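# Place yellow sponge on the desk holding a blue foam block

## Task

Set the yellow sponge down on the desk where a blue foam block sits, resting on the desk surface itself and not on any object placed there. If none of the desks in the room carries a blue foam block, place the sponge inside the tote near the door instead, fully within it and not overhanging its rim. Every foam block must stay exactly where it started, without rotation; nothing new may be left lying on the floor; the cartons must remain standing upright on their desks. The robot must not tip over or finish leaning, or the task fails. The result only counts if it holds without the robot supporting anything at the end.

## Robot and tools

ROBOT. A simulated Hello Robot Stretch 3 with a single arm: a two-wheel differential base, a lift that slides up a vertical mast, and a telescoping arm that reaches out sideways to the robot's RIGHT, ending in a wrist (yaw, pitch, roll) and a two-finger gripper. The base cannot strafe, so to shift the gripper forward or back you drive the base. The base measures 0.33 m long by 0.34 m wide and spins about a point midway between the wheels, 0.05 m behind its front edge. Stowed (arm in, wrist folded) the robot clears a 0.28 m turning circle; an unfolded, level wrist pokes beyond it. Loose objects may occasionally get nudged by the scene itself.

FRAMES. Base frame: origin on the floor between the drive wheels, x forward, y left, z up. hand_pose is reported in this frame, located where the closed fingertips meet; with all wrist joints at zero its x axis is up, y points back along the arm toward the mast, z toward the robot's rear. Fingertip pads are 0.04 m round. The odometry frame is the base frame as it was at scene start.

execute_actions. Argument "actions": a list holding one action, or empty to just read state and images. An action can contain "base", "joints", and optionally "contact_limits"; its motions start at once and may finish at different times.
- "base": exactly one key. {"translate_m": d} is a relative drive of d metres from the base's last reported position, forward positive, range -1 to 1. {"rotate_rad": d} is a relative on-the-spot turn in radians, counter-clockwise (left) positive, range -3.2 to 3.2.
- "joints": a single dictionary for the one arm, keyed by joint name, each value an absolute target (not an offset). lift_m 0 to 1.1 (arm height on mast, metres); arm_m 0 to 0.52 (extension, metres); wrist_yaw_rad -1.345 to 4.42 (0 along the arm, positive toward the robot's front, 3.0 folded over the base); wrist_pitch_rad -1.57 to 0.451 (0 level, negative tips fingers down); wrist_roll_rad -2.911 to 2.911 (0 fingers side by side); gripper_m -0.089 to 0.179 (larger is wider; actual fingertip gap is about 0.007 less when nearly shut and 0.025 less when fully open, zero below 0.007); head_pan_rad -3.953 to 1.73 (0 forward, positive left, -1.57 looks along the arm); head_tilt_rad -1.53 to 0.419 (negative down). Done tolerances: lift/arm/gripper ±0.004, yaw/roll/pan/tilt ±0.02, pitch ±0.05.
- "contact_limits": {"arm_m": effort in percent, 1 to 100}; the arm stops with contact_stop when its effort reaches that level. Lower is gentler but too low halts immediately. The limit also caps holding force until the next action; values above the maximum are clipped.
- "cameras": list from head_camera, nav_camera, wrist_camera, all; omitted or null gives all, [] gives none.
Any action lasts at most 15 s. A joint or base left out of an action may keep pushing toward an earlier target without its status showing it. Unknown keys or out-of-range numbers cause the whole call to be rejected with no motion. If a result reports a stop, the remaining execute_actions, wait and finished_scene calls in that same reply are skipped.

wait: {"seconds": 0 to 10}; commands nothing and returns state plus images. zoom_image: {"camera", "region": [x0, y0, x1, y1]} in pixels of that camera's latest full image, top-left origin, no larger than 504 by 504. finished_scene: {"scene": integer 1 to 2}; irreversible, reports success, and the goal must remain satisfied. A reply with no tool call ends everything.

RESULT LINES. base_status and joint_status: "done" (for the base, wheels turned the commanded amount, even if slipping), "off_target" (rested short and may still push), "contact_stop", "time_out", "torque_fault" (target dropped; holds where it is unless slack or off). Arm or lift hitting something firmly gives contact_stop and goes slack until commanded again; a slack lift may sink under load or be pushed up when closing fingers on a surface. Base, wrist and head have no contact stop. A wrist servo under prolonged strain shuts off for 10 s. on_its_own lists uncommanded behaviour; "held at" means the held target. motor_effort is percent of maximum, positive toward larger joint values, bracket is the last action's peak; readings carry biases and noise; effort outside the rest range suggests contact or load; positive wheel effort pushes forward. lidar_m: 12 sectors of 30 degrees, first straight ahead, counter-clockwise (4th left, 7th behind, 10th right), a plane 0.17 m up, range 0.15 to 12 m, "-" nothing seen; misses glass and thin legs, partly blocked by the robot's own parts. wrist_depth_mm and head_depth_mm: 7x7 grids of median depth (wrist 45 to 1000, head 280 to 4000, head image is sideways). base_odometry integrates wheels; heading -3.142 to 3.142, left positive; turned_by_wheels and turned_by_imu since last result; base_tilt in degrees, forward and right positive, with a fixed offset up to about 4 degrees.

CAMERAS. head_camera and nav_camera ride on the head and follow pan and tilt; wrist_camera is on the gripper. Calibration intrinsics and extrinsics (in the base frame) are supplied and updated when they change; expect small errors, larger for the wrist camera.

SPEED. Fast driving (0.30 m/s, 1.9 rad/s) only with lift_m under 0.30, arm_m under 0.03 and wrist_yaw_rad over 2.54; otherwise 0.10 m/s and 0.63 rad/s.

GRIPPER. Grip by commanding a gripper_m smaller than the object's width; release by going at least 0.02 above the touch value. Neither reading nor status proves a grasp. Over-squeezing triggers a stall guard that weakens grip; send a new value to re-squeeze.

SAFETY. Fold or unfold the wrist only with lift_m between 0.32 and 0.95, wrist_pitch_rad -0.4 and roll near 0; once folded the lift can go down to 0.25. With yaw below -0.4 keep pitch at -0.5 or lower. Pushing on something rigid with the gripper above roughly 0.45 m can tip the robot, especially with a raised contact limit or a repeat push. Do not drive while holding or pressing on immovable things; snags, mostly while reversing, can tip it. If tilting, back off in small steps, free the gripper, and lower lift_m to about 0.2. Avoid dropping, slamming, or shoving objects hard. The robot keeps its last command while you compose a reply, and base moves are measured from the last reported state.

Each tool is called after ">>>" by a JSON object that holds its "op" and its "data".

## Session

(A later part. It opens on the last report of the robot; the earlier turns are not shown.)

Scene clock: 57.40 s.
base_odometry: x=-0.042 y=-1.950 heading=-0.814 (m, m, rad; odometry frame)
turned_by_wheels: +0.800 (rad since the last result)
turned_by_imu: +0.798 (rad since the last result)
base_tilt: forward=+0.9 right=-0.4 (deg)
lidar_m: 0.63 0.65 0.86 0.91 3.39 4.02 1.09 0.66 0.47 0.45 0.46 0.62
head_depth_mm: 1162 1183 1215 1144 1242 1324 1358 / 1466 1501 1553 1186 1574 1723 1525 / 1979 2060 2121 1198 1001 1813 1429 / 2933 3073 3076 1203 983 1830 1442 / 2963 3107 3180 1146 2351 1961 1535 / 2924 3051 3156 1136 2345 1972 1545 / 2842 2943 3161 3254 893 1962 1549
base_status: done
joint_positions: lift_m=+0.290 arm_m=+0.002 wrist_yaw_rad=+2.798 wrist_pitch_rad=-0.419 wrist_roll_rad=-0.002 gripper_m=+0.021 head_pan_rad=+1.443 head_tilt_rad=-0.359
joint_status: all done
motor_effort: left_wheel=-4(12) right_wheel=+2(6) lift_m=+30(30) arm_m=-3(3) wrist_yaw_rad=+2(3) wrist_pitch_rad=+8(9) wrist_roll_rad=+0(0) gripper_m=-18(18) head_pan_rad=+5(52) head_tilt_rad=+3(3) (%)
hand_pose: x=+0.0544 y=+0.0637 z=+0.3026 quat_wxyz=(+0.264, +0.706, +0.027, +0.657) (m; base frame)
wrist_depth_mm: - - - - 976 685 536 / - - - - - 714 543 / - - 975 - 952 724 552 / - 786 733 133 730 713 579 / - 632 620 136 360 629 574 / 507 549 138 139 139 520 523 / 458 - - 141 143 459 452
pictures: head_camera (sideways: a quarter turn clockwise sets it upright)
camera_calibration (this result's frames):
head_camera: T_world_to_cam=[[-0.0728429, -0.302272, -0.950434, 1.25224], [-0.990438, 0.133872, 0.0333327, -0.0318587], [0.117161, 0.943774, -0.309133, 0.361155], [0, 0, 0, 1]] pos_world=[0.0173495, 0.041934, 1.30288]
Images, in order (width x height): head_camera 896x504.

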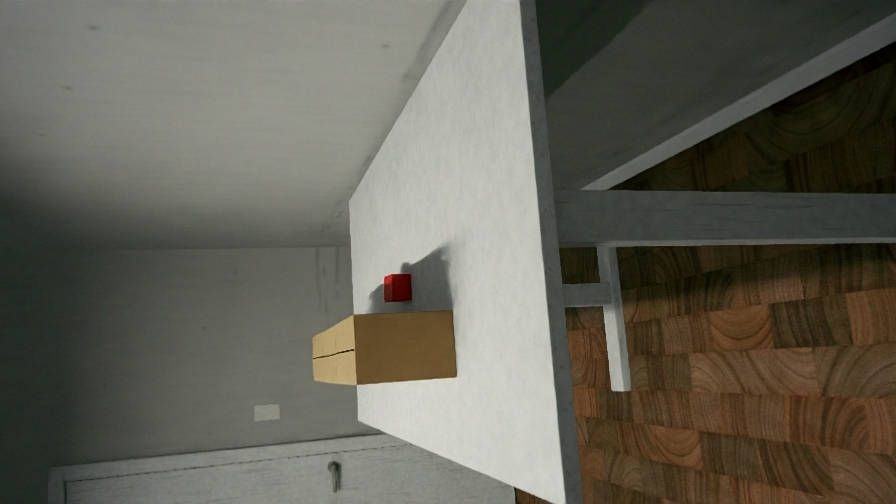

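>>> {"op": "execute_actions", "data": {"actions": [{"base":{"translate_m":0.15},"joints":{"head_pan_rad":1.6}}], "cameras": ["head_camera"]}}

>>> {"op": "execute_actions", "data": {"actions": [{"base":{"translate_m":-0.15},"joints":{"head_pan_rad":0,"head_tilt_rad":-0.5}}], "cameras": []}}

>>> {"op": "execute_actions", "data": {"actions": [{"base":{"rotate_rad":2.36}}], "cameras": []}}

>>> {"op": "execute_actions", "data": {"actions": [{"base":{"translate_m":1}}], "cameras": []}}

>>> {"op": "execute_actions", "data": {"actions": [{"base":{"translate_m":1}}], "cameras": []}}

>>> {"op": "execute_actions", "data": {"actions": [{"base":{"rotate_rad":0.27}}], "cameras": []}}

>>> {"op": "execute_actions", "data": {"actions": [{"base":{"translate_m":1}}], "cameras": ["nav_camera"]}}

Scene clock: 60.53 s.
base_odometry: x=+0.061 y=-2.059 heading=-0.814 (m, m, rad; odometry frame)
turned_by_wheels: +0.000 (rad since the last result)
turned_by_imu: +0.002 (rad since the last result)
base_tilt: forward=+0.9 right=-0.4 (deg)
lidar_m: 0.48 0.49 0.65 0.90 3.39 4.14 1.25 0.65 0.47 0.45 0.46 0.50
head_depth_mm: 1284 1300 1310 1180 1269 1369 1375 / 1845 1872 1895 1186 1679 1822 1520 / 2922 3072 2971 1193 974 1875 1481 / 2928 3110 3220 1205 964 1819 1451 / 2956 3106 1645 1148 2340 1960 1537 / 2917 3106 3266 1220 2372 1982 1550 / 2888 3079 3253 3366 2362 1994 1546
base_status: done
joint_positions: lift_m=+0.290 arm_m=+0.002 wrist_yaw_rad=+2.798 wrist_pitch_rad=-0.419 wrist_roll_rad=-0.002 gripper_m=+0.021 head_pan_rad=+1.593 head_tilt_rad=-0.359
joint_status: all done
motor_effort: left_wheel=-4(11) right_wheel=+2(6) lift_m=+30(30) arm_m=-3(3) wrist_yaw_rad=+2(2) wrist_pitch_rad=+9(9) wrist_roll_rad=+1(1) gripper_m=-17(18) head_pan_rad=+4(24) head_tilt_rad=+3(4) (%)
hand_pose: x=+0.0544 y=+0.0637 z=+0.3026 quat_wxyz=(+0.264, +0.706, +0.027, +0.657) (m; base frame)
wrist_depth_mm: - - - - 720 513 400 / - - - - 766 541 410 / - 939 991 - 798 556 423 / - 786 764 134 693 582 436 / - 629 596 136 359 571 448 / 501 549 139 138 140 520 447 / 457 - - 142 144 454 443
pictures: head_camera (sideways: a quarter turn clockwise sets it upright)
camera_calibration (this result's frames):
head_camera: T_world_to_cam=[[-0.0267866, -0.309769, -0.950434, 1.25196], [-0.999319, -0.0158577, 0.0333327, -0.0318046], [-0.0253971, 0.95068, -0.309133, 0.362025], [0, 0, 0, 1]] pos_world=[0.0109473, 0.0431453, 1.30288]
Images, in order (width x height): head_camera 896x504.

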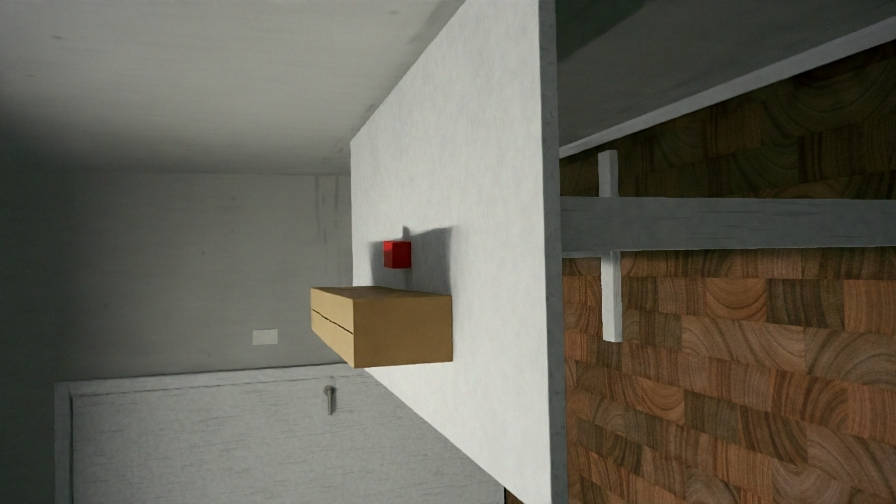

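Scene clock: 62.73 s.
base_odometry: x=-0.042 y=-1.950 heading=-0.814 (m, m, rad; odometry frame)
turned_by_wheels: +0.000 (rad since the last result)
turned_by_imu: -0.001 (rad since the last result)
base_tilt: forward=+0.9 right=-0.3 (deg)
lidar_m: 0.63 0.65 0.86 0.91 3.41 4.03 1.10 0.66 0.47 0.45 0.46 0.62
head_depth_mm: 510 549 597 651 720 801 901 / 508 546 592 647 714 798 898 / 505 544 589 647 712 789 890 / 503 543 587 641 706 784 886 / 502 540 585 636 700 779 878 / 498 536 579 633 698 775 870 / 496 535 578 630 692 768 864
base_status: done
joint_positions: lift_m=+0.290 arm_m=+0.002 wrist_yaw_rad=+2.798 wrist_pitch_rad=-0.419 wrist_roll_rad=-0.002 gripper_m=+0.021 head_pan_rad=+0.007 head_tilt_rad=-0.495
joint_status: all done
motor_effort: left_wheel=-3(14) right_wheel=+1(4) lift_m=+30(30) arm_m=-3(3) wrist_yaw_rad=+2(2) wrist_pitch_rad=+8(8) wrist_roll_rad=+1(1) gripper_m=-18(18) head_pan_rad=-4(52) head_tilt_rad=-2(14) (%)
hand_pose: x=+0.0544 y=+0.0637 z=+0.3026 quat_wxyz=(+0.264, +0.706, +0.027, +0.657) (m; base frame)
wrist_depth_mm: - - - - 972 677 537 / - - - - - 705 547 / - - 973 - 993 725 575 / - 775 753 134 705 716 574 / - 633 615 136 359 631 577 / 512 551 138 139 139 518 534 / 456 - - 141 143 450 454
pictures: none
No camera images: the call's "cameras" was empty. Leave "cameras" out to get every camera's image.

Scene clock: 65.43 s.
base_odometry: x=-0.042 y=-1.950 heading=+1.545 (m, m, rad; odometry frame)
turned_by_wheels: +2.360 (rad since the last result)
turned_by_imu: +2.352 (rad since the last result)
base_tilt: forward=+0.9 right=-0.4 (deg)
lidar_m: 3.56 3.82 0.97 0.54 0.45 0.45 0.51 0.63 0.63 0.71 0.91 3.29
head_depth_mm: 3099 3311 3519 3098 2169 1667 1366 / 3216 3497 3706 3081 2171 1687 1367 / 3560 3831 - 3136 2167 1683 1364 / 3905 - - 3125 2173 1681 1374 / - - - 3127 2201 1674 1376 / - - - 3187 2192 1691 1382 / - - - 3150 2203 1684 1386
base_status: done
joint_positions: lift_m=+0.290 arm_m=+0.002 wrist_yaw_rad=+2.798 wrist_pitch_rad=-0.419 wrist_roll_rad=-0.002 gripper_m=+0.021 head_pan_rad=+0.007 head_tilt_rad=-0.495
joint_status: not commanded
motor_effort: left_wheel=-4(11) right_wheel=+1(7) lift_m=+30(30) arm_m=-3(3) wrist_yaw_rad=+1(2) wrist_pitch_rad=+8(9) wrist_roll_rad=+0(1) gripper_m=-18(18) head_pan_rad=-4(5) head_tilt_rad=-2(2) (%)
hand_pose: x=+0.0544 y=+0.0637 z=+0.3026 quat_wxyz=(+0.264, +0.706, +0.027, +0.657) (m; base frame)
wrist_depth_mm: 435 532 725 - - - - / 468 554 777 - - - - / - 570 800 - - - - / - 603 716 133 718 782 766 / - 609 613 136 358 631 637 / 449 549 138 139 139 529 526 / 452 - - 142 143 454 455
pictures: none
No camera images: the call's "cameras" was empty. Leave "cameras" out to get every camera's image.

Scene clock: 70.60 s.
base_odometry: x=-0.017 y=-0.950 heading=+1.545 (m, m, rad; odometry frame)
turned_by_wheels: +0.000 (rad since the last result)
turned_by_imu: +0.009 (rad since the last result)
base_tilt: forward=+1.0 right=-0.4 (deg)
lidar_m: 2.90 2.98 1.78 0.84 0.82 1.18 1.36 1.32 0.88 1.50 1.67 2.57
head_depth_mm: 2312 2487 2654 2825 2156 1676 1356 / 2524 2712 2854 2824 2182 1692 1369 / 2717 2852 3114 3037 2197 1683 1366 / 3061 3259 3630 3133 2190 1679 1369 / 3351 3658 3995 3108 2184 1690 1369 / 3656 3849 - 3143 2185 1691 1374 / 3414 3606 3794 3153 2194 1697 1374
base_status: done
joint_positions: lift_m=+0.290 arm_m=+0.002 wrist_yaw_rad=+2.798 wrist_pitch_rad=-0.419 wrist_roll_rad=-0.002 gripper_m=+0.021 head_pan_rad=+0.007 head_tilt_rad=-0.495
joint_status: not commanded
motor_effort: left_wheel=-3(11) right_wheel=+2(6) lift_m=+30(30) arm_m=-3(3) wrist_yaw_rad=+2(1) wrist_pitch_rad=+8(8) wrist_roll_rad=+1(1) gripper_m=-18(18) head_pan_rad=-5(4) head_tilt_rad=-2(2) (%)
hand_pose: x=+0.0543 y=+0.0637 z=+0.3026 quat_wxyz=(+0.264, +0.706, +0.027, +0.657) (m; base frame)
wrist_depth_mm: 684 - - - - - - / 722 - - - - - - / - 983 - - - - - / - 747 719 134 699 787 771 / - 626 608 135 360 619 632 / 512 546 138 140 139 527 521 / 454 - - 142 143 455 452
pictures: none
No camera images: the call's "cameras" was empty. Leave "cameras" out to get every camera's image.

Scene clock: 75.77 s.
base_odometry: x=+0.009 y=+0.050 heading=+1.545 (m, m, rad; odometry frame)
turned_by_wheels: +0.000 (rad since the last result)
turned_by_imu: +0.009 (rad since the last result)
base_tilt: forward=+0.9 right=-0.4 (deg)
lidar_m: 2.01 2.17 2.38 1.70 1.91 1.47 2.19 1.65 1.70 2.18 1.84 1.64
head_depth_mm: 1669 1766 1902 2009 1987 1665 1366 / 1794 1872 2064 2184 2079 1675 1361 / 1800 1936 2111 2306 2189 1687 1374 / 2191 2348 2576 2788 2176 1677 1370 / 2400 2618 2878 2998 2186 1691 1367 / 2685 2931 3231 3138 2201 1688 1372 / 2681 2826 2999 3102 2209 1699 1375
base_status: done
joint_positions: lift_m=+0.290 arm_m=+0.002 wrist_yaw_rad=+2.798 wrist_pitch_rad=-0.419 wrist_roll_rad=-0.002 gripper_m=+0.021 head_pan_rad=+0.007 head_tilt_rad=-0.495
joint_status: not commanded
motor_effort: left_wheel=-4(12) right_wheel=+2(6) lift_m=+30(30) arm_m=-3(3) wrist_yaw_rad=+1(2) wrist_pitch_rad=+9(8) wrist_roll_rad=+0(1) gripper_m=-18(18) head_pan_rad=-4(5) head_tilt_rad=-2(2) (%)
hand_pose: x=+0.0543 y=+0.0637 z=+0.3026 quat_wxyz=(+0.264, +0.706, +0.027, +0.657) (m; base frame)
wrist_depth_mm: - - - - - - - / - - - - - - - / - - - - - - - / - 801 748 134 702 800 782 / - 619 611 136 359 610 619 / 520 550 139 139 139 530 527 / 454 - - 142 144 453 452
pictures: none
No camera images: the call's "cameras" was empty. Leave "cameras" out to get every camera's image.

Scene clock: 76.93 s.
base_odometry: x=+0.009 y=+0.050 heading=+1.815 (m, m, rad; odometry frame)
turned_by_wheels: +0.270 (rad since the last result)
turned_by_imu: +0.269 (rad since the last result)
base_tilt: forward=+0.9 right=-0.4 (deg)
lidar_m: 2.41 2.20 2.74 1.70 1.46 1.98 1.64 2.00 1.70 1.92 1.84 1.64
head_depth_mm: 2084 2199 2281 2196 2087 1679 1360 / 2346 2487 2644 2749 2171 1669 1367 / 2700 2841 3076 3081 2161 1676 1365 / 2794 3059 3324 3128 2177 1687 1361 / 2654 2819 3071 3147 2186 1680 1379 / 2528 2702 2787 2887 2211 1690 1377 / 2375 2530 2575 2846 2194 1692 1375
base_status: done
joint_positions: lift_m=+0.290 arm_m=+0.002 wrist_yaw_rad=+2.798 wrist_pitch_rad=-0.419 wrist_roll_rad=-0.002 gripper_m=+0.021 head_pan_rad=+0.007 head_tilt_rad=-0.495
joint_status: not commanded
motor_effort: left_wheel=-4(12) right_wheel=+2(6) lift_m=+30(30) arm_m=-3(3) wrist_yaw_rad=+2(2) wrist_pitch_rad=+8(8) wrist_roll_rad=+1(0) gripper_m=-17(18) head_pan_rad=-4(4) head_tilt_rad=-2(2) (%)
hand_pose: x=+0.0543 y=+0.0637 z=+0.3026 quat_wxyz=(+0.264, +0.706, +0.027, +0.657) (m; base frame)
wrist_depth_mm: - - - - - - - / - - - - - - - / - - - - - - - / - 777 747 133 715 784 773 / - 636 609 136 355 626 633 / 515 551 139 139 139 525 511 / 458 - - 141 143 448 452
pictures: none
No camera images: the call's "cameras" was empty. Leave "cameras" out to get every camera's image.

Scene clock: 82.10 s.
base_odometry: x=-0.233 y=+1.020 heading=+1.815 (m, m, rad; odometry frame)
turned_by_wheels: +0.000 (rad since the last result)
turned_by_imu: +0.009 (rad since the last result)
base_tilt: forward=+0.9 right=-0.4 (deg)
lidar_m: 1.90 1.30 1.35 2.50 2.43 2.24 2.64 2.44 1.90 1.10 1.26 1.11
head_depth_mm: 1520 1607 1699 1793 1908 1675 1358 / 1697 1797 1925 2052 2069 1683 1357 / 1920 2073 2243 2411 2172 1677 1367 / 1896 2018 2190 2418 2187 1679 1369 / 1789 1917 2075 2217 2191 1688 1369 / 1708 1810 1952 2089 2173 1684 1368 / 1608 1726 1820 1315 2029 1642 1384
base_status: done
joint_positions: lift_m=+0.290 arm_m=+0.002 wrist_yaw_rad=+2.798 wrist_pitch_rad=-0.419 wrist_roll_rad=-0.002 gripper_m=+0.021 head_pan_rad=+0.007 head_tilt_rad=-0.495
joint_status: not commanded
motor_effort: left_wheel=-4(13) right_wheel=+2(6) lift_m=+30(30) arm_m=-3(3) wrist_yaw_rad=+1(3) wrist_pitch_rad=+9(8) wrist_roll_rad=+1(0) gripper_m=-18(17) head_pan_rad=-4(4) head_tilt_rad=-2(2) (%)
hand_pose: x=+0.0543 y=+0.0637 z=+0.3026 quat_wxyz=(+0.264, +0.706, +0.027, +0.657) (m; base frame)
wrist_depth_mm: - - - - - - - / - - - - - - - / - - - - - - - / - 774 750 134 710 777 780 / - 636 611 136 358 631 625 / 513 545 138 138 138 520 526 / 455 - - 141 143 450 455
pictures: nav_camera (sideways: a quarter turn counterclockwise sets it upright)
camera_calibration (this result's frames):
nav_camera: T_world_to_cam=[[0.462738, -0.0285677, 0.886034, -1.12034], [-0.0130424, -0.999592, -0.0254175, 0.0812962], [0.886399, 0.000205617, -0.462922, 0.557248], [0, 0, 0, 1]] pos_world=[0.0255431, 0.0491428, 1.25269]
Images, in order (width x height): nav_camera 672x504.

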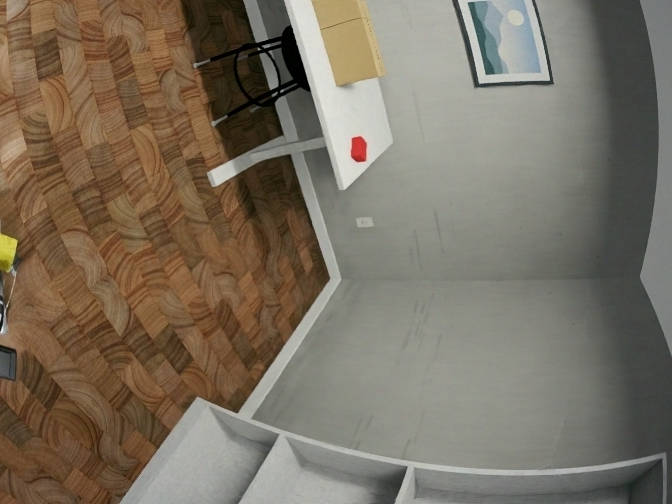

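>>> {"op": "execute_actions", "data": {"actions": [{"base":{"rotate_rad":-0.12}}], "cameras": []}}

>>> {"op": "execute_actions", "data": {"actions": [{"base":{"translate_m":1}}], "cameras": []}}

>>> {"op": "execute_actions", "data": {"actions": [{"base":{"translate_m":0.55}}], "cameras": []}}

>>> {"op": "execute_actions", "data": {"actions": [{"base":{"rotate_rad":0.65},"joints":{"head_pan_rad":1.5}}], "cameras": ["head_camera"]}}

Scene clock: 83.60 s.
base_odometry: x=-0.233 y=+1.020 heading=+1.695 (m, m, rad; odometry frame)
turned_by_wheels: -0.120 (rad since the last result)
turned_by_imu: -0.119 (rad since the last result)
base_tilt: forward=+0.9 right=-0.4 (deg)
lidar_m: 1.71 1.30 1.77 2.41 2.42 2.24 2.63 2.44 2.17 1.46 1.10 1.12
head_depth_mm: 1373 1456 1541 1644 1750 1673 1366 / 1514 1602 1703 1830 1932 1672 1370 / 1672 1794 1931 2086 2125 1679 1375 / 1889 2037 2235 2425 2195 1689 1372 / 1935 2044 2207 2391 2199 1685 1366 / 1788 1930 2047 2180 2201 1691 1371 / 1686 1779 1913 2028 2136 1702 1378
base_status: done
joint_positions: lift_m=+0.290 arm_m=+0.002 wrist_yaw_rad=+2.798 wrist_pitch_rad=-0.419 wrist_roll_rad=-0.002 gripper_m=+0.021 head_pan_rad=+0.007 head_tilt_rad=-0.495
joint_status: not commanded
motor_effort: left_wheel=+3(10) right_wheel=-1(5) lift_m=+31(30) arm_m=-3(3) wrist_yaw_rad=+2(2) wrist_pitch_rad=+8(9) wrist_roll_rad=+1(1) gripper_m=-18(19) head_pan_rad=-5(4) head_tilt_rad=-2(2) (%)
hand_pose: x=+0.0543 y=+0.0638 z=+0.3026 quat_wxyz=(+0.264, +0.706, +0.027, +0.657) (m; base frame)
wrist_depth_mm: - - - - - - - / - - - - - - - / - - - - - - - / - 775 763 134 712 777 778 / - 634 610 135 356 630 628 / 516 550 139 139 139 533 518 / 453 - - 141 143 460 449
pictures: none
No camera images: the call's "cameras" was empty. Leave "cameras" out to get every camera's image.

Scene clock: 88.77 s.
base_odometry: x=-0.357 y=+2.012 heading=+1.695 (m, m, rad; odometry frame)
turned_by_wheels: +0.000 (rad since the last result)
turned_by_imu: +0.009 (rad since the last result)
base_tilt: forward=+1.0 right=-0.3 (deg)
lidar_m: 0.96 1.09 0.74 0.84 1.76 2.60 3.63 3.26 1.13 0.55 0.75 0.76
head_depth_mm: 744 788 835 894 948 1022 1106 / 817 873 931 1000 1076 1170 1269 / 910 977 1048 1137 1231 1360 1366 / 1025 1104 1203 1312 1466 1569 1367 / 1079 1156 1245 1346 1461 1581 1370 / 1013 1074 1155 1244 1339 1460 1372 / 953 1011 1078 1151 1231 1336 1370
base_status: done
joint_positions: lift_m=+0.290 arm_m=+0.002 wrist_yaw_rad=+2.798 wrist_pitch_rad=-0.419 wrist_roll_rad=-0.002 gripper_m=+0.021 head_pan_rad=+0.007 head_tilt_rad=-0.495
joint_status: not commanded
motor_effort: left_wheel=+2(12) right_wheel=-1(4) lift_m=+31(30) arm_m=-3(3) wrist_yaw_rad=+2(2) wrist_pitch_rad=+9(8) wrist_roll_rad=+0(1) gripper_m=-18(18) head_pan_rad=-4(4) head_tilt_rad=-1(2) (%)
hand_pose: x=+0.0543 y=+0.0638 z=+0.3026 quat_wxyz=(+0.264, +0.706, +0.027, +0.657) (m; base frame)
wrist_depth_mm: - - - - - 946 818 / - - - - - 987 869 / - - - 969 - 989 941 / - 800 722 133 721 782 772 / - 642 619 136 357 630 614 / 506 554 138 138 139 533 524 / 452 - - 141 143 456 445
pictures: none
No camera images: the call's "cameras" was empty. Leave "cameras" out to get every camera's image.

Scene clock: 92.30 s.
base_odometry: x=-0.425 y=+2.558 heading=+1.695 (m, m, rad; odometry frame)
turned_by_wheels: +0.000 (rad since the last result)
turned_by_imu: +0.005 (rad since the last result)
base_tilt: forward=+1.0 right=-0.4 (deg)
lidar_m: 0.54 0.65 0.66 0.84 0.74 3.06 3.73 0.80 0.67 0.45 0.42 0.42
head_depth_mm: 403 425 451 481 513 554 598 / 443 471 505 540 581 633 693 / 494 528 568 616 671 738 819 / 556 600 653 719 794 888 1009 / 614 662 710 772 847 927 1034 / 586 622 665 715 775 842 926 / 549 583 619 664 715 772 843
base_status: done
joint_positions: lift_m=+0.290 arm_m=+0.002 wrist_yaw_rad=+2.798 wrist_pitch_rad=-0.419 wrist_roll_rad=-0.002 gripper_m=+0.021 head_pan_rad=+0.007 head_tilt_rad=-0.495
joint_status: not commanded
motor_effort: left_wheel=+1(12) right_wheel=+0(3) lift_m=+30(30) arm_m=-3(3) wrist_yaw_rad=+2(2) wrist_pitch_rad=+9(8) wrist_roll_rad=+0(1) gripper_m=-18(18) head_pan_rad=-4(4) head_tilt_rad=-2(2) (%)
hand_pose: x=+0.0543 y=+0.0638 z=+0.3026 quat_wxyz=(+0.264, +0.706, +0.027, +0.657) (m; base frame)
wrist_depth_mm: - - 905 732 636 562 491 / 663 - 997 813 679 588 510 / - - 992 880 725 629 554 / - 763 736 134 703 660 574 / - 633 610 136 356 632 598 / 508 546 138 138 139 525 528 / 461 - - 142 144 450 445
pictures: none
No camera images: the call's "cameras" was empty. Leave "cameras" out to get every camera's image.

Scene clock: 93.97 s.
base_odometry: x=-0.425 y=+2.558 heading=+2.345 (m, m, rad; odometry frame)
turned_by_wheels: +0.650 (rad since the last result)
turned_by_imu: +0.648 (rad since the last result)
base_tilt: forward=+0.9 right=-0.3 (deg)
lidar_m: 0.65 0.68 0.73 1.00 3.49 4.17 0.80 0.59 0.43 0.42 0.44 0.60
head_depth_mm: 1506 1542 1583 1355 962 1502 1359 / 2061 2096 2028 1289 960 820 1290 / 2867 3104 2782 1368 967 824 1302 / 2906 3122 3287 1069 966 824 1368 / 2899 3120 3282 1381 970 798 1372 / 2851 3074 3366 3114 1114 802 1372 / 2835 3048 3308 3158 2195 1690 1372
base_status: done
joint_positions: lift_m=+0.290 arm_m=+0.002 wrist_yaw_rad=+2.798 wrist_pitch_rad=-0.419 wrist_roll_rad=-0.002 gripper_m=+0.021 head_pan_rad=+1.493 head_tilt_rad=-0.495
joint_status: all done
motor_effort: left_wheel=-4(12) right_wheel=+1(6) lift_m=+30(30) arm_m=-3(3) wrist_yaw_rad=+2(1) wrist_pitch_rad=+8(9) wrist_roll_rad=+0(1) gripper_m=-18(18) head_pan_rad=+4(52) head_tilt_rad=-2(2) (%)
hand_pose: x=+0.0543 y=+0.0638 z=+0.3026 quat_wxyz=(+0.264, +0.706, +0.027, +0.657) (m; base frame)
wrist_depth_mm: - - - - - 745 572 / - - - - - 757 576 / - - - 904 931 768 604 / - 782 744 133 707 753 600 / - 624 598 136 358 635 592 / 510 545 139 138 140 531 522 / 456 - - 142 143 452 453
pictures: head_camera (sideways: a quarter turn clockwise sets it upright)
camera_calibration (this result's frames):
head_camera: T_world_to_cam=[[-0.0674636, -0.431694, -0.899494, 1.18573], [-0.995551, 0.0885669, 0.0321621, -0.0302978], [0.0657812, 0.897662, -0.435748, 0.526241], [0, 0, 0, 1]] pos_world=[0.0152137, 0.0421681, 1.29684]
Images, in order (width x height): head_camera 896x504.

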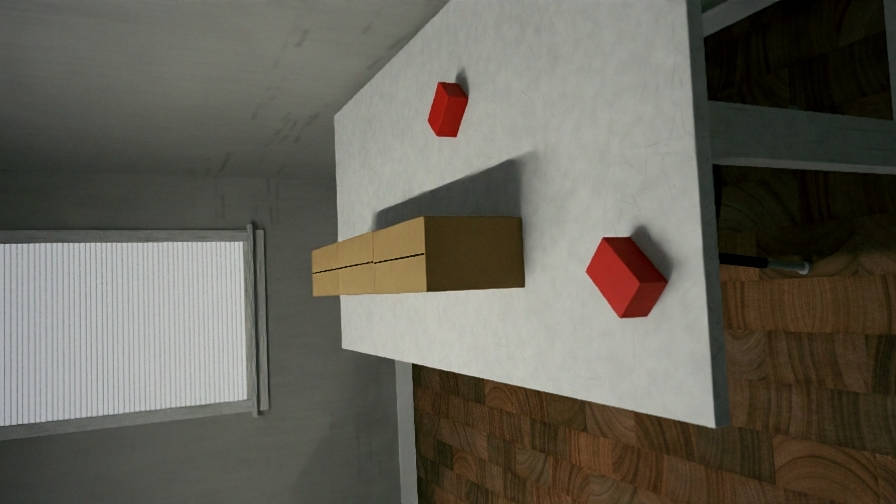

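>>> {"op": "execute_actions", "data": {"actions": [{"base":{"translate_m":0.2},"joints":{"head_pan_rad":1.5}}], "cameras": ["head_camera"]}}

Scene clock: 96.90 s.
base_odometry: x=-0.565 y=+2.701 heading=+2.345 (m, m, rad; odometry frame)
turned_by_wheels: +0.000 (rad since the last result)
turned_by_imu: +0.002 (rad since the last result)
base_tilt: forward=+0.9 right=-0.4 (deg)
lidar_m: 0.45 0.47 0.65 0.70 3.50 4.35 1.00 0.59 0.44 0.42 0.44 0.47
head_depth_mm: 984 1057 1081 1108 961 821 1189 / 1396 1446 1483 1334 962 821 1367 / 2153 2267 2091 1368 960 823 1366 / 2899 3166 3312 1373 964 825 1049 / 2908 3129 3238 1225 970 800 1375 / 2861 3092 3252 1059 975 800 1372 / 2829 3031 3269 2808 972 778 1382
base_status: done
joint_positions: lift_m=+0.290 arm_m=+0.002 wrist_yaw_rad=+2.798 wrist_pitch_rad=-0.419 wrist_roll_rad=-0.002 gripper_m=+0.021 head_pan_rad=+1.493 head_tilt_rad=-0.495
joint_status: all done
motor_effort: left_wheel=-4(12) right_wheel=+2(6) lift_m=+30(30) arm_m=-3(3) wrist_yaw_rad=+2(1) wrist_pitch_rad=+8(8) wrist_roll_rad=+1(0) gripper_m=-18(18) head_pan_rad=+4(5) head_tilt_rad=-1(2) (%)
hand_pose: x=+0.0543 y=+0.0638 z=+0.3026 quat_wxyz=(+0.264, +0.706, +0.027, +0.657) (m; base frame)
wrist_depth_mm: - - 940 - 726 509 393 / - - - - 768 526 402 / - - 904 - 801 542 409 / - 758 751 133 672 557 425 / - 629 620 136 358 552 431 / 515 553 138 138 139 513 428 / 449 - - 142 144 451 425
pictures: head_camera (sideways: a quarter turn clockwise sets it upright)
camera_calibration (this result's frames):
head_camera: T_world_to_cam=[[-0.0674627, -0.431694, -0.899494, 1.18573], [-0.995551, 0.088565, 0.0321621, -0.0302978], [0.0657795, 0.897662, -0.435748, 0.526241], [0, 0, 0, 1]] pos_world=[0.0152136, 0.0421681, 1.29684]
Images, in order (width x height): head_camera 896x504.

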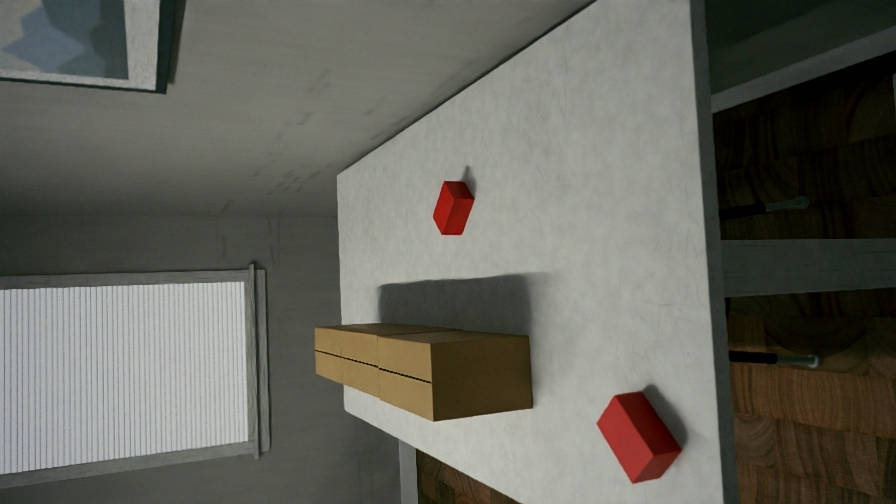

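>>> {"op": "execute_actions", "data": {"actions": [{"base":{"translate_m":-0.2}}], "cameras": []}}

>>> {"op": "execute_actions", "data": {"actions": [{"base":{"rotate_rad":-0.65}}], "cameras": []}}

>>> {"op": "execute_actions", "data": {"actions": [{"base":{"translate_m":-1}}], "cameras": []}}

>>> {"op": "execute_actions", "data": {"actions": [{"base":{"rotate_rad":0.65}}], "cameras": []}}

>>> {"op": "execute_actions", "data": {"actions": [{"base":{"translate_m":-1},"joints":{"head_pan_rad":-2.0,"head_tilt_rad":-1.0}}], "cameras": ["head_camera"]}}

Scene clock: 100.67 s.
base_odometry: x=-0.425 y=+2.558 heading=+2.345 (m, m, rad; odometry frame)
turned_by_wheels: +0.000 (rad since the last result)
turned_by_imu: -0.001 (rad since the last result)
base_tilt: forward=+1.0 right=-0.3 (deg)
lidar_m: 0.65 0.68 0.74 1.00 3.49 4.17 0.81 0.59 0.43 0.42 0.44 0.60
head_depth_mm: 1507 1547 1573 1353 957 1498 1368 / 2044 2113 2012 1294 960 821 1297 / 2863 3114 2782 1374 963 825 1297 / 2913 3152 3298 1070 965 824 1378 / 2929 3094 3279 1383 970 800 1365 / 2892 3094 3345 3156 1112 801 1366 / 2815 3066 3314 3176 2191 1691 1382
base_status: done
joint_positions: lift_m=+0.290 arm_m=+0.002 wrist_yaw_rad=+2.798 wrist_pitch_rad=-0.419 wrist_roll_rad=-0.002 gripper_m=+0.021 head_pan_rad=+1.493 head_tilt_rad=-0.495
joint_status: not commanded
motor_effort: left_wheel=-3(16) right_wheel=+1(4) lift_m=+30(30) arm_m=-3(3) wrist_yaw_rad=+2(2) wrist_pitch_rad=+8(8) wrist_roll_rad=+1(0) gripper_m=-17(18) head_pan_rad=+5(4) head_tilt_rad=-2(2) (%)
hand_pose: x=+0.0543 y=+0.0638 z=+0.3026 quat_wxyz=(+0.264, +0.706, +0.027, +0.657) (m; base frame)
wrist_depth_mm: - - - - - 738 565 / - - - - - 769 581 / - - - 900 994 779 611 / - 798 744 134 718 723 611 / - 639 614 135 360 631 595 / 518 540 138 138 138 524 522 / 451 - - 142 144 452 445
pictures: none
No camera images: the call's "cameras" was empty. Leave "cameras" out to get every camera's image.

Scene clock: 102.20 s.
base_odometry: x=-0.425 y=+2.558 heading=+1.695 (m, m, rad; odometry frame)
turned_by_wheels: -0.650 (rad since the last result)
turned_by_imu: -0.647 (rad since the last result)
base_tilt: forward=+1.0 right=-0.5 (deg)
lidar_m: 0.54 0.65 0.66 0.84 0.74 3.07 3.72 0.80 0.67 0.45 0.42 0.42
head_depth_mm: 605 640 682 727 782 844 918 / 658 702 752 805 873 950 1039 / 723 773 834 903 985 1090 1206 / 800 863 939 1024 1055 1272 1335 / 880 964 1071 1176 971 1503 1373 / 978 1100 1246 1306 974 1532 1375 / 1135 1315 1494 1394 975 803 973
base_status: done
joint_positions: lift_m=+0.290 arm_m=+0.002 wrist_yaw_rad=+2.798 wrist_pitch_rad=-0.419 wrist_roll_rad=-0.002 gripper_m=+0.021 head_pan_rad=+1.493 head_tilt_rad=-0.495
joint_status: not commanded
motor_effort: left_wheel=+3(14) right_wheel=-1(5) lift_m=+30(30) arm_m=-3(3) wrist_yaw_rad=+2(2) wrist_pitch_rad=+9(9) wrist_roll_rad=+0(0) gripper_m=-18(18) head_pan_rad=+5(5) head_tilt_rad=-2(2) (%)
hand_pose: x=+0.0543 y=+0.0638 z=+0.3026 quat_wxyz=(+0.264, +0.706, +0.027, +0.657) (m; base frame)
wrist_depth_mm: - - 918 743 640 555 491 / 642 - 966 805 685 600 520 / - - 978 888 732 624 542 / - 765 737 134 699 659 584 / - 635 606 136 359 630 593 / 516 540 138 138 139 534 525 / 456 - - 141 144 444 451
pictures: none
No camera images: the call's "cameras" was empty. Leave "cameras" out to get every camera's image.

Scene clock: 107.27 s.
base_odometry: x=-0.301 y=+1.566 heading=+1.695 (m, m, rad; odometry frame)
turned_by_wheels: +0.000 (rad since the last result)
turned_by_imu: -0.006 (rad since the last result)
base_tilt: forward=+1.0 right=-0.4 (deg)
lidar_m: 1.29 1.01 0.95 1.11 2.27 2.27 3.18 2.87 1.66 1.04 0.69 1.03
head_depth_mm: 1391 1481 1583 980 952 1522 1323 / 1523 1615 1734 1063 1002 1675 1363 / 1665 1791 1911 1157 1108 1621 1364 / 1836 1981 2094 1269 2098 1686 1373 / 2052 2257 2404 1428 2035 1691 1363 / 2333 2568 2846 1707 2190 1691 1374 / 2552 2716 2869 2946 2198 1700 1374
base_status: done
joint_positions: lift_m=+0.290 arm_m=+0.002 wrist_yaw_rad=+2.798 wrist_pitch_rad=-0.419 wrist_roll_rad=-0.002 gripper_m=+0.021 head_pan_rad=+1.493 head_tilt_rad=-0.495
joint_status: not commanded
motor_effort: left_wheel=+2(10) right_wheel=-1(6) lift_m=+30(30) arm_m=-3(3) wrist_yaw_rad=+1(1) wrist_pitch_rad=+9(9) wrist_roll_rad=+0(1) gripper_m=-18(18) head_pan_rad=+5(4) head_tilt_rad=-2(2) (%)
hand_pose: x=+0.0543 y=+0.0638 z=+0.3026 quat_wxyz=(+0.264, +0.706, +0.027, +0.657) (m; base frame)
wrist_depth_mm: - - - - - - - / - - - - - - - / - - - - - - - / - 780 763 134 718 772 772 / - 623 613 136 358 620 627 / 520 547 138 138 139 528 526 / 455 - - 142 143 453 456
pictures: none
No camera images: the call's "cameras" was empty. Leave "cameras" out to get every camera's image.

Scene clock: 108.93 s.
base_odometry: x=-0.301 y=+1.566 heading=+2.345 (m, m, rad; odometry frame)
turned_by_wheels: +0.650 (rad since the last result)
turned_by_imu: +0.648 (rad since the last result)
base_tilt: forward=+0.9 right=-0.3 (deg)
lidar_m: 1.00 0.95 1.69 2.27 2.86 3.18 2.87 1.05 1.00 0.69 1.06 1.46
head_depth_mm: 2454 2619 2872 2917 2175 1677 1365 / 2420 2608 2855 3008 2161 1670 1363 / 2396 2597 2844 2949 2186 1672 1369 / 2374 2562 2809 2958 2177 1670 1371 / 2361 2520 2768 2924 2168 1683 1367 / 2348 2524 2623 2898 2184 1696 1376 / 2330 2491 2170 2841 2220 1685 1386
base_status: done
joint_positions: lift_m=+0.290 arm_m=+0.002 wrist_yaw_rad=+2.798 wrist_pitch_rad=-0.419 wrist_roll_rad=-0.002 gripper_m=+0.021 head_pan_rad=+1.493 head_tilt_rad=-0.495
joint_status: not commanded
motor_effort: left_wheel=-4(12) right_wheel=+2(5) lift_m=+30(30) arm_m=-3(3) wrist_yaw_rad=+2(2) wrist_pitch_rad=+8(9) wrist_roll_rad=+1(0) gripper_m=-18(18) head_pan_rad=+4(4) head_tilt_rad=-2(2) (%)
hand_pose: x=+0.0543 y=+0.0638 z=+0.3026 quat_wxyz=(+0.264, +0.706, +0.027, +0.657) (m; base frame)
wrist_depth_mm: - - - - - - - / - - - - - - - / - - - - - - 997 / - 785 754 134 719 783 777 / - 629 618 136 358 618 628 / 512 549 138 138 140 520 526 / 457 - - 141 143 453 458
pictures: none
No camera images: the call's "cameras" was empty. Leave "cameras" out to get every camera's image.

Scene clock: 114.00 s.
base_odometry: x=+0.398 y=+0.851 heading=+2.345 (m, m, rad; odometry frame)
turned_by_wheels: +0.000 (rad since the last result)
turned_by_imu: -0.006 (rad since the last result)
base_tilt: forward=+0.9 right=-0.4 (deg)
lidar_m: 2.00 1.99 2.34 2.35 2.85 2.31 1.87 1.42 1.06 0.85 0.74 1.21
head_depth_mm: 1192 1434 1735 1610 1393 1240 1127 / 1118 1332 1663 1604 1401 1245 1143 / 1062 1255 1542 1599 1351 1231 - / 1015 1189 1437 1617 1366 1234 - / 978 1136 1354 1570 1372 1241 1103 / 933 1083 1273 1524 1404 1244 1117 / 895 1023 1202 1449 1407 1247 1119
base_status: done
joint_positions: lift_m=+0.290 arm_m=+0.002 wrist_yaw_rad=+2.798 wrist_pitch_rad=-0.419 wrist_roll_rad=-0.002 gripper_m=+0.021 head_pan_rad=-1.993 head_tilt_rad=-0.988
joint_status: all done
motor_effort: left_wheel=-3(16) right_wheel=+1(4) lift_m=+30(30) arm_m=-3(3) wrist_yaw_rad=+1(2) wrist_pitch_rad=+9(8) wrist_roll_rad=+0(0) gripper_m=-18(18) head_pan_rad=-4(53) head_tilt_rad=-5(28) (%)
hand_pose: x=+0.0543 y=+0.0638 z=+0.3026 quat_wxyz=(+0.264, +0.706, +0.027, +0.657) (m; base frame)
wrist_depth_mm: - - - - - - - / - - - - - - - / - - - - - - - / - 760 748 134 711 782 777 / - 630 595 136 356 637 625 / 515 557 139 138 139 526 519 / 456 - - 141 144 455 447
pictures: head_camera (sideways: a quarter turn clockwise sets it upright)
camera_calibration (this result's frames):
head_camera: T_world_to_cam=[[0.362346, 0.724462, -0.586396, 0.775002], [0.901524, -0.432104, 0.0232284, -0.0302212], [-0.236556, -0.537067, -0.809691, 1.01451], [0, 0, 0, 1]] pos_world=[-0.013585, -0.0296572, 1.2766]
Images, in order (width x height): head_camera 896x504.

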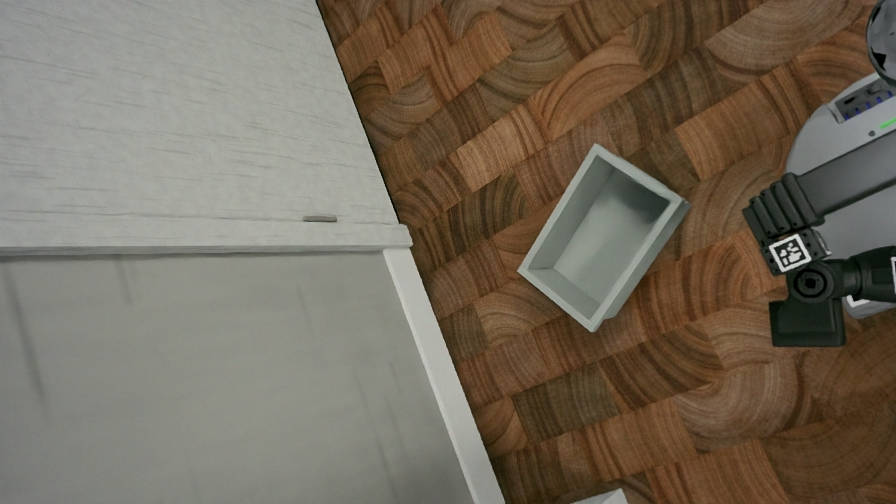

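>>> {"op": "execute_actions", "data": {"actions": [{"base":{"translate_m":-0.22},"joints":{"lift_m":0.45}}], "cameras": []}}

>>> {"op": "execute_actions", "data": {"actions": [{"joints":{"wrist_yaw_rad":0,"arm_m":0.3,"head_pan_rad":-1.6}}], "cameras": []}}

>>> {"op": "execute_actions", "data": {"actions": [{"joints":{"wrist_pitch_rad":-1.5,"arm_m":0.375,"wrist_roll_rad":1.05,"lift_m":0.38}}], "cameras": ["head_camera","wrist_camera"]}}

Scene clock: 118.47 s.
base_odometry: x=+0.551 y=+0.693 heading=+2.345 (m, m, rad; odometry frame)
turned_by_wheels: +0.000 (rad since the last result)
turned_by_imu: -0.001 (rad since the last result)
base_tilt: forward=+0.9 right=-0.3 (deg)
lidar_m: 2.12 2.21 2.41 2.31 2.85 2.13 1.65 1.42 1.02 1.02 0.83 1.36
head_depth_mm: 1184 1430 1743 1609 1396 1236 1125 / 1124 1334 1652 1602 1401 1234 1143 / 1063 1257 1533 1602 1400 1263 - / 1009 1179 1432 1614 1389 1249 - / 961 1112 1325 1542 1405 1262 1105 / 925 1064 1274 1516 1401 1223 1119 / 898 1025 1195 1443 1405 1244 1115
base_status: done
joint_positions: lift_m=+0.450 arm_m=+0.002 wrist_yaw_rad=+2.798 wrist_pitch_rad=-0.419 wrist_roll_rad=-0.002 gripper_m=+0.021 head_pan_rad=-1.993 head_tilt_rad=-0.988
joint_status: all done
motor_effort: left_wheel=-2(12) right_wheel=+1(3) lift_m=+42(44) arm_m=-3(3) wrist_yaw_rad=+3(2) wrist_pitch_rad=+9(9) wrist_roll_rad=+1(0) gripper_m=-19(19) head_pan_rad=-4(4) head_tilt_rad=-5(5) (%)
hand_pose: x=+0.0543 y=+0.0638 z=+0.4622 quat_wxyz=(+0.264, +0.706, +0.027, +0.657) (m; base frame)
wrist_depth_mm: - - - - - - - / - - - - - - - / - - - - - - - / - - - 134 979 - - / - 904 850 136 470 900 894 / 706 756 139 139 139 724 728 / 631 - 619 141 143 620 620
pictures: none
No camera images: the call's "cameras" was empty. Leave "cameras" out to get every camera's image.

Scene clock: 121.87 s.
base_odometry: x=+0.551 y=+0.693 heading=+2.345 (m, m, rad; odometry frame)
turned_by_wheels: +0.000 (rad since the last result)
turned_by_imu: +0.001 (rad since the last result)
base_tilt: forward=+1.0 right=-0.3 (deg)
lidar_m: 2.11 2.20 2.42 2.32 2.85 2.13 1.65 1.42 1.02 1.02 0.84 1.37
head_depth_mm: 921 1086 1318 1566 1401 1245 1111 / 919 1069 1310 1543 1394 1247 - / 929 1092 1310 1563 1318 1219 1147 / 922 1084 1316 1497 1348 1217 1150 / 917 1078 1297 1538 1399 1239 1117 / 910 1070 1285 1539 1399 1244 1122 / 904 1056 1272 1441 1372 1249 1119
base_status: not commanded
joint_positions: lift_m=+0.450 arm_m=+0.300 wrist_yaw_rad=+0.002 wrist_pitch_rad=-0.419 wrist_roll_rad=-0.002 gripper_m=+0.021 head_pan_rad=-1.607 head_tilt_rad=-0.988
joint_status: all done
motor_effort: left_wheel=-3(3) right_wheel=+1(1) lift_m=+42(42) arm_m=+5(7) wrist_yaw_rad=-2(6) wrist_pitch_rad=+9(8) wrist_roll_rad=+0(1) gripper_m=-18(18) head_pan_rad=+5(39) head_tilt_rad=-5(4) (%)
hand_pose: x=-0.0210 y=-0.6689 z=+0.4622 quat_wxyz=(+0.693, +0.148, -0.691, -0.146) (m; base frame)
wrist_depth_mm: 432 435 429 437 436 415 413 / 467 467 464 472 467 451 452 / 516 509 513 513 513 491 489 / 562 569 550 134 544 542 540 / 576 630 608 135 367 599 605 / 582 683 138 138 139 670 673 / 569 641 620 141 144 610 633
pictures: none
No camera images: the call's "cameras" was empty. Leave "cameras" out to get every camera's image.

Scene clock: 123.60 s.
base_odometry: x=+0.551 y=+0.693 heading=+2.345 (m, m, rad; odometry frame)
turned_by_wheels: +0.000 (rad since the last result)
turned_by_imu: +0.000 (rad since the last result)
base_tilt: forward=+0.9 right=-0.4 (deg)
lidar_m: 2.12 2.20 2.42 2.31 2.85 2.13 1.64 1.42 1.02 1.02 0.84 1.36
head_depth_mm: 924 1087 1321 1565 1396 1244 1114 / 916 1071 1313 1552 1399 1240 1148 / 927 1086 1316 1547 1399 1218 1147 / 927 1082 1310 1545 1324 1220 1147 / 911 1069 1301 1542 1402 1244 1119 / 912 1065 1280 1535 1401 1246 1113 / 906 1056 1279 1447 1383 1251 1121
base_status: not commanded
joint_positions: lift_m=+0.380 arm_m=+0.375 wrist_yaw_rad=+0.002 wrist_pitch_rad=-1.494 wrist_roll_rad=+1.046 gripper_m=+0.021 head_pan_rad=-1.607 head_tilt_rad=-0.988
joint_status: all done
motor_effort: left_wheel=-3(3) right_wheel=+1(1) lift_m=+30(39) arm_m=+5(7) wrist_yaw_rad=-2(2) wrist_pitch_rad=-4(8) wrist_roll_rad=+1(3) gripper_m=-18(19) head_pan_rad=+4(5) head_tilt_rad=-5(5) (%)
hand_pose: x=-0.0216 y=-0.5151 z=+0.2616 quat_wxyz=(+0.191, +0.177, -0.708, -0.656) (m; base frame)
wrist_depth_mm: 425 419 407 400 393 393 386 / 432 422 418 401 396 388 386 / 440 431 330 410 407 299 392 / 447 438 335 134 414 356 400 / 456 445 316 136 275 358 410 / 460 466 138 139 139 325 416 / 478 468 459 141 143 423 -
pictures: head_camera (sideways: a quarter turn clockwise sets it upright), wrist_camera
camera_calibration (this result's frames):
head_camera: T_world_to_cam=[[0.0629576, 0.807596, -0.586366, 0.776788], [0.997872, -0.0609263, 0.0232275, -0.0308077], [-0.0169667, -0.58658, -0.809713, 1.0132], [0, 0, 0, 1]] pos_world=[-0.000971986, -0.0348851, 1.2766]
wrist_camera: T_world_to_cam=[[-0.505525, 0.859173, -0.0791559, 0.449176], [0.854767, 0.511199, 0.0897214, 0.297882], [0.117551, -0.0223034, -0.992816, 0.415577], [0, 0, 0, 1]] pos_world=[-0.0764012, -0.528928, 0.42142]
Images, in order (width x height): head_camera 896x504, wrist_camera 644x364.

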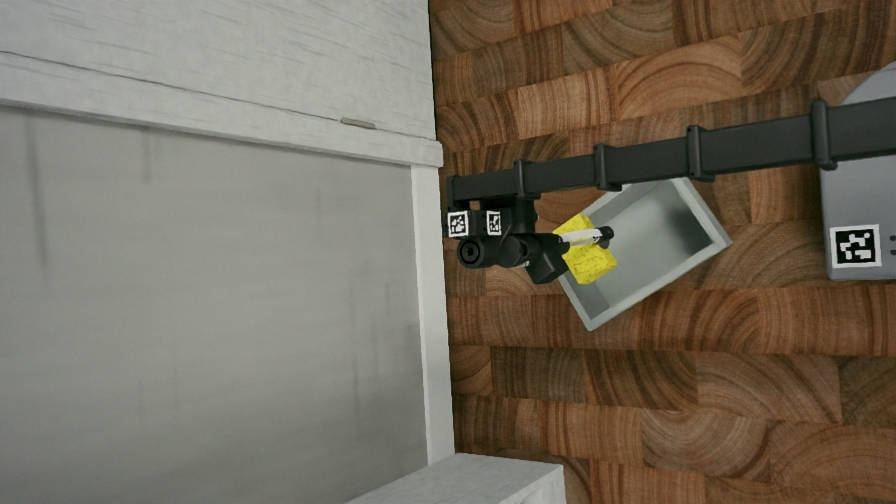

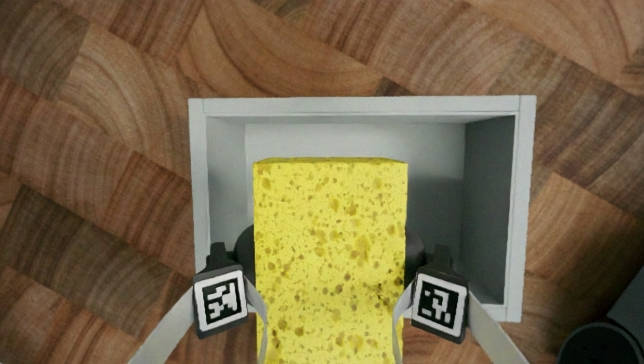

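>>> {"op": "execute_actions", "data": {"actions": [{"base":{"translate_m":-0.012},"joints":{"lift_m":0.16,"arm_m":0.358}}], "cameras": ["wrist_camera"]}}

>>> {"op": "execute_actions", "data": {"actions": [{"joints":{"gripper_m":0.12}}], "cameras": []}}

>>> {"op": "execute_actions", "data": {"actions": [{"joints":{"lift_m":0.33}}], "cameras": ["wrist_camera"]}}

Scene clock: 127.43 s.
base_odometry: x=+0.560 y=+0.685 heading=+2.345 (m, m, rad; odometry frame)
turned_by_wheels: +0.000 (rad since the last result)
turned_by_imu: +0.001 (rad since the last result)
base_tilt: forward=+0.9 right=-0.4 (deg)
lidar_m: 2.13 2.21 2.42 2.31 2.85 2.12 1.63 1.43 1.03 1.02 0.84 1.36
head_depth_mm: 928 1090 1313 1554 1388 1234 1112 / 912 1070 1301 1542 1397 1237 1146 / 927 1090 1316 1562 1408 1241 - / 925 1081 1314 1534 1364 1222 1151 / 918 1076 1294 1535 1407 1241 1118 / 914 1065 1283 1542 1394 1248 1117 / 905 1056 1271 1478 1389 1245 1114
base_status: done
joint_positions: lift_m=+0.160 arm_m=+0.358 wrist_yaw_rad=+0.002 wrist_pitch_rad=-1.495 wrist_roll_rad=+1.046 gripper_m=+0.021 head_pan_rad=-1.607 head_tilt_rad=-0.988
joint_status: all done
motor_effort: left_wheel=-2(7) right_wheel=+1(2) lift_m=+30(30) arm_m=-3(3) wrist_yaw_rad=-1(2) wrist_pitch_rad=-3(4) wrist_roll_rad=+2(1) gripper_m=-18(18) head_pan_rad=+5(4) head_tilt_rad=-5(5) (%)
hand_pose: x=-0.0216 y=-0.4986 z=+0.0416 quat_wxyz=(+0.191, +0.177, -0.708, -0.657) (m; base frame)
wrist_depth_mm: - 76 74 73 71 70 69 / 127 116 116 116 116 117 116 / 175 199 195 192 188 185 163 / 174 203 200 134 189 188 163 / 176 206 201 136 165 191 162 / 177 210 138 139 140 193 161 / 177 213 211 141 143 197 162
pictures: wrist_camera
camera_calibration (this result's frames):
wrist_camera: T_world_to_cam=[[-0.505521, 0.859247, -0.0783755, 0.417569], [0.854769, 0.511113, 0.0901837, 0.309111], [0.117549, -0.0214032, -0.992836, 0.197981], [0, 0, 0, 1]] pos_world=[-0.0764015, -0.512548, 0.201413]
Images, in order (width x height): wrist_camera 644x364.

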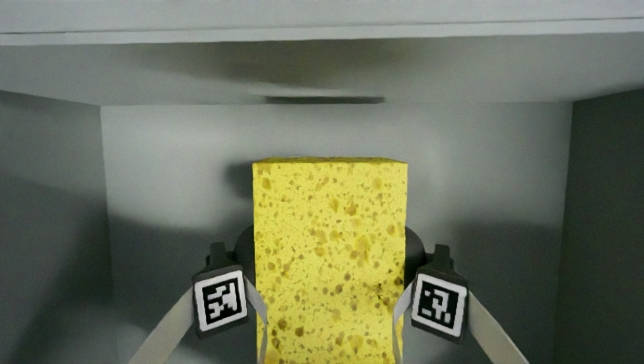

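Scene clock: 128.93 s.
base_odometry: x=+0.560 y=+0.685 heading=+2.345 (m, m, rad; odometry frame)
turned_by_wheels: +0.000 (rad since the last result)
turned_by_imu: +0.000 (rad since the last result)
base_tilt: forward=+0.9 right=-0.4 (deg)
lidar_m: 2.24 2.21 2.43 2.30 2.85 2.12 1.63 1.42 1.02 1.02 0.84 1.36
head_depth_mm: 925 1087 1323 1564 1395 1242 1109 / 915 1072 1310 1547 1392 1238 1140 / 927 1086 1317 1541 1410 1234 - / 927 1082 1306 1544 1363 1226 1146 / 919 1071 1296 1538 1398 1242 1113 / 910 1064 1283 1541 1406 1242 1116 / 907 1059 1274 1478 1378 1243 1116
base_status: not commanded
joint_positions: lift_m=+0.160 arm_m=+0.358 wrist_yaw_rad=+0.002 wrist_pitch_rad=-1.495 wrist_roll_rad=+1.046 gripper_m=+0.120 head_pan_rad=-1.607 head_tilt_rad=-0.988
joint_status: all done
motor_effort: left_wheel=-2(2) right_wheel=+1(1) lift_m=+29(30) arm_m=-3(3) wrist_yaw_rad=-2(2) wrist_pitch_rad=-3(3) wrist_roll_rad=+1(1) gripper_m=+0(86) head_pan_rad=+4(5) head_tilt_rad=-5(4) (%)
hand_pose: x=-0.0216 y=-0.4986 z=+0.0416 quat_wxyz=(+0.191, +0.177, -0.708, -0.657) (m; base frame)
wrist_depth_mm: - 76 74 73 71 70 69 / 127 117 116 116 116 116 116 / 176 199 196 192 187 185 163 / 175 202 199 150 190 188 163 / 175 207 202 152 194 190 162 / 176 210 206 155 198 192 162 / 173 216 210 158 201 199 154
pictures: none
No camera images: the call's "cameras" was empty. Leave "cameras" out to get every camera's image.

Scene clock: 131.30 s.
base_odometry: x=+0.560 y=+0.685 heading=+2.345 (m, m, rad; odometry frame)
turned_by_wheels: +0.000 (rad since the last result)
turned_by_imu: +0.001 (rad since the last result)
base_tilt: forward=+0.9 right=-0.4 (deg)
lidar_m: 2.13 2.21 2.42 2.31 2.85 2.13 1.64 1.42 1.02 1.02 0.84 1.36
head_depth_mm: 922 1089 1322 1554 1395 1235 1109 / 914 1075 1307 1551 1401 1237 1143 / 933 1094 1320 1568 1373 1222 1149 / 924 1085 1313 1552 1348 1222 1144 / 917 1078 1302 1538 1406 1247 1118 / 913 1065 1283 1536 1403 1247 1113 / 905 1058 1271 1476 1383 1247 1116
base_status: not commanded
joint_positions: lift_m=+0.330 arm_m=+0.358 wrist_yaw_rad=+0.002 wrist_pitch_rad=-1.495 wrist_roll_rad=+1.046 gripper_m=+0.120 head_pan_rad=-1.607 head_tilt_rad=-0.988
joint_status: all done
motor_effort: left_wheel=-2(2) right_wheel=+1(1) lift_m=+41(45) arm_m=-3(3) wrist_yaw_rad=-2(2) wrist_pitch_rad=-3(3) wrist_roll_rad=+1(1) gripper_m=+0(1) head_pan_rad=+5(4) head_tilt_rad=-5(5) (%)
hand_pose: x=-0.0216 y=-0.4985 z=+0.2112 quat_wxyz=(+0.191, +0.177, -0.708, -0.657) (m; base frame)
wrist_depth_mm: 373 365 357 353 346 337 335 / 379 374 365 355 356 344 339 / 389 294 347 358 349 256 345 / 396 292 377 323 362 277 355 / 400 395 380 333 369 277 354 / 413 402 349 351 349 368 363 / 414 405 282 268 267 374 366
pictures: wrist_camera
camera_calibration (this result's frames):
wrist_camera: T_world_to_cam=[[-0.505521, 0.859255, -0.0782947, 0.430826], [0.854769, 0.511104, 0.0902316, 0.29379], [0.117549, -0.0213099, -0.992838, 0.366402], [0, 0, 0, 1]] pos_world=[-0.0764015, -0.512539, 0.371]
Images, in order (width x height): wrist_camera 644x364.

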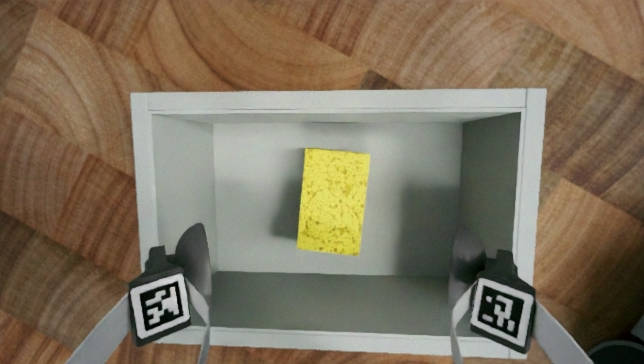

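>>> {"op": "finished_scene", "data": {"scene": 2}}

The scene is finished: the task was done.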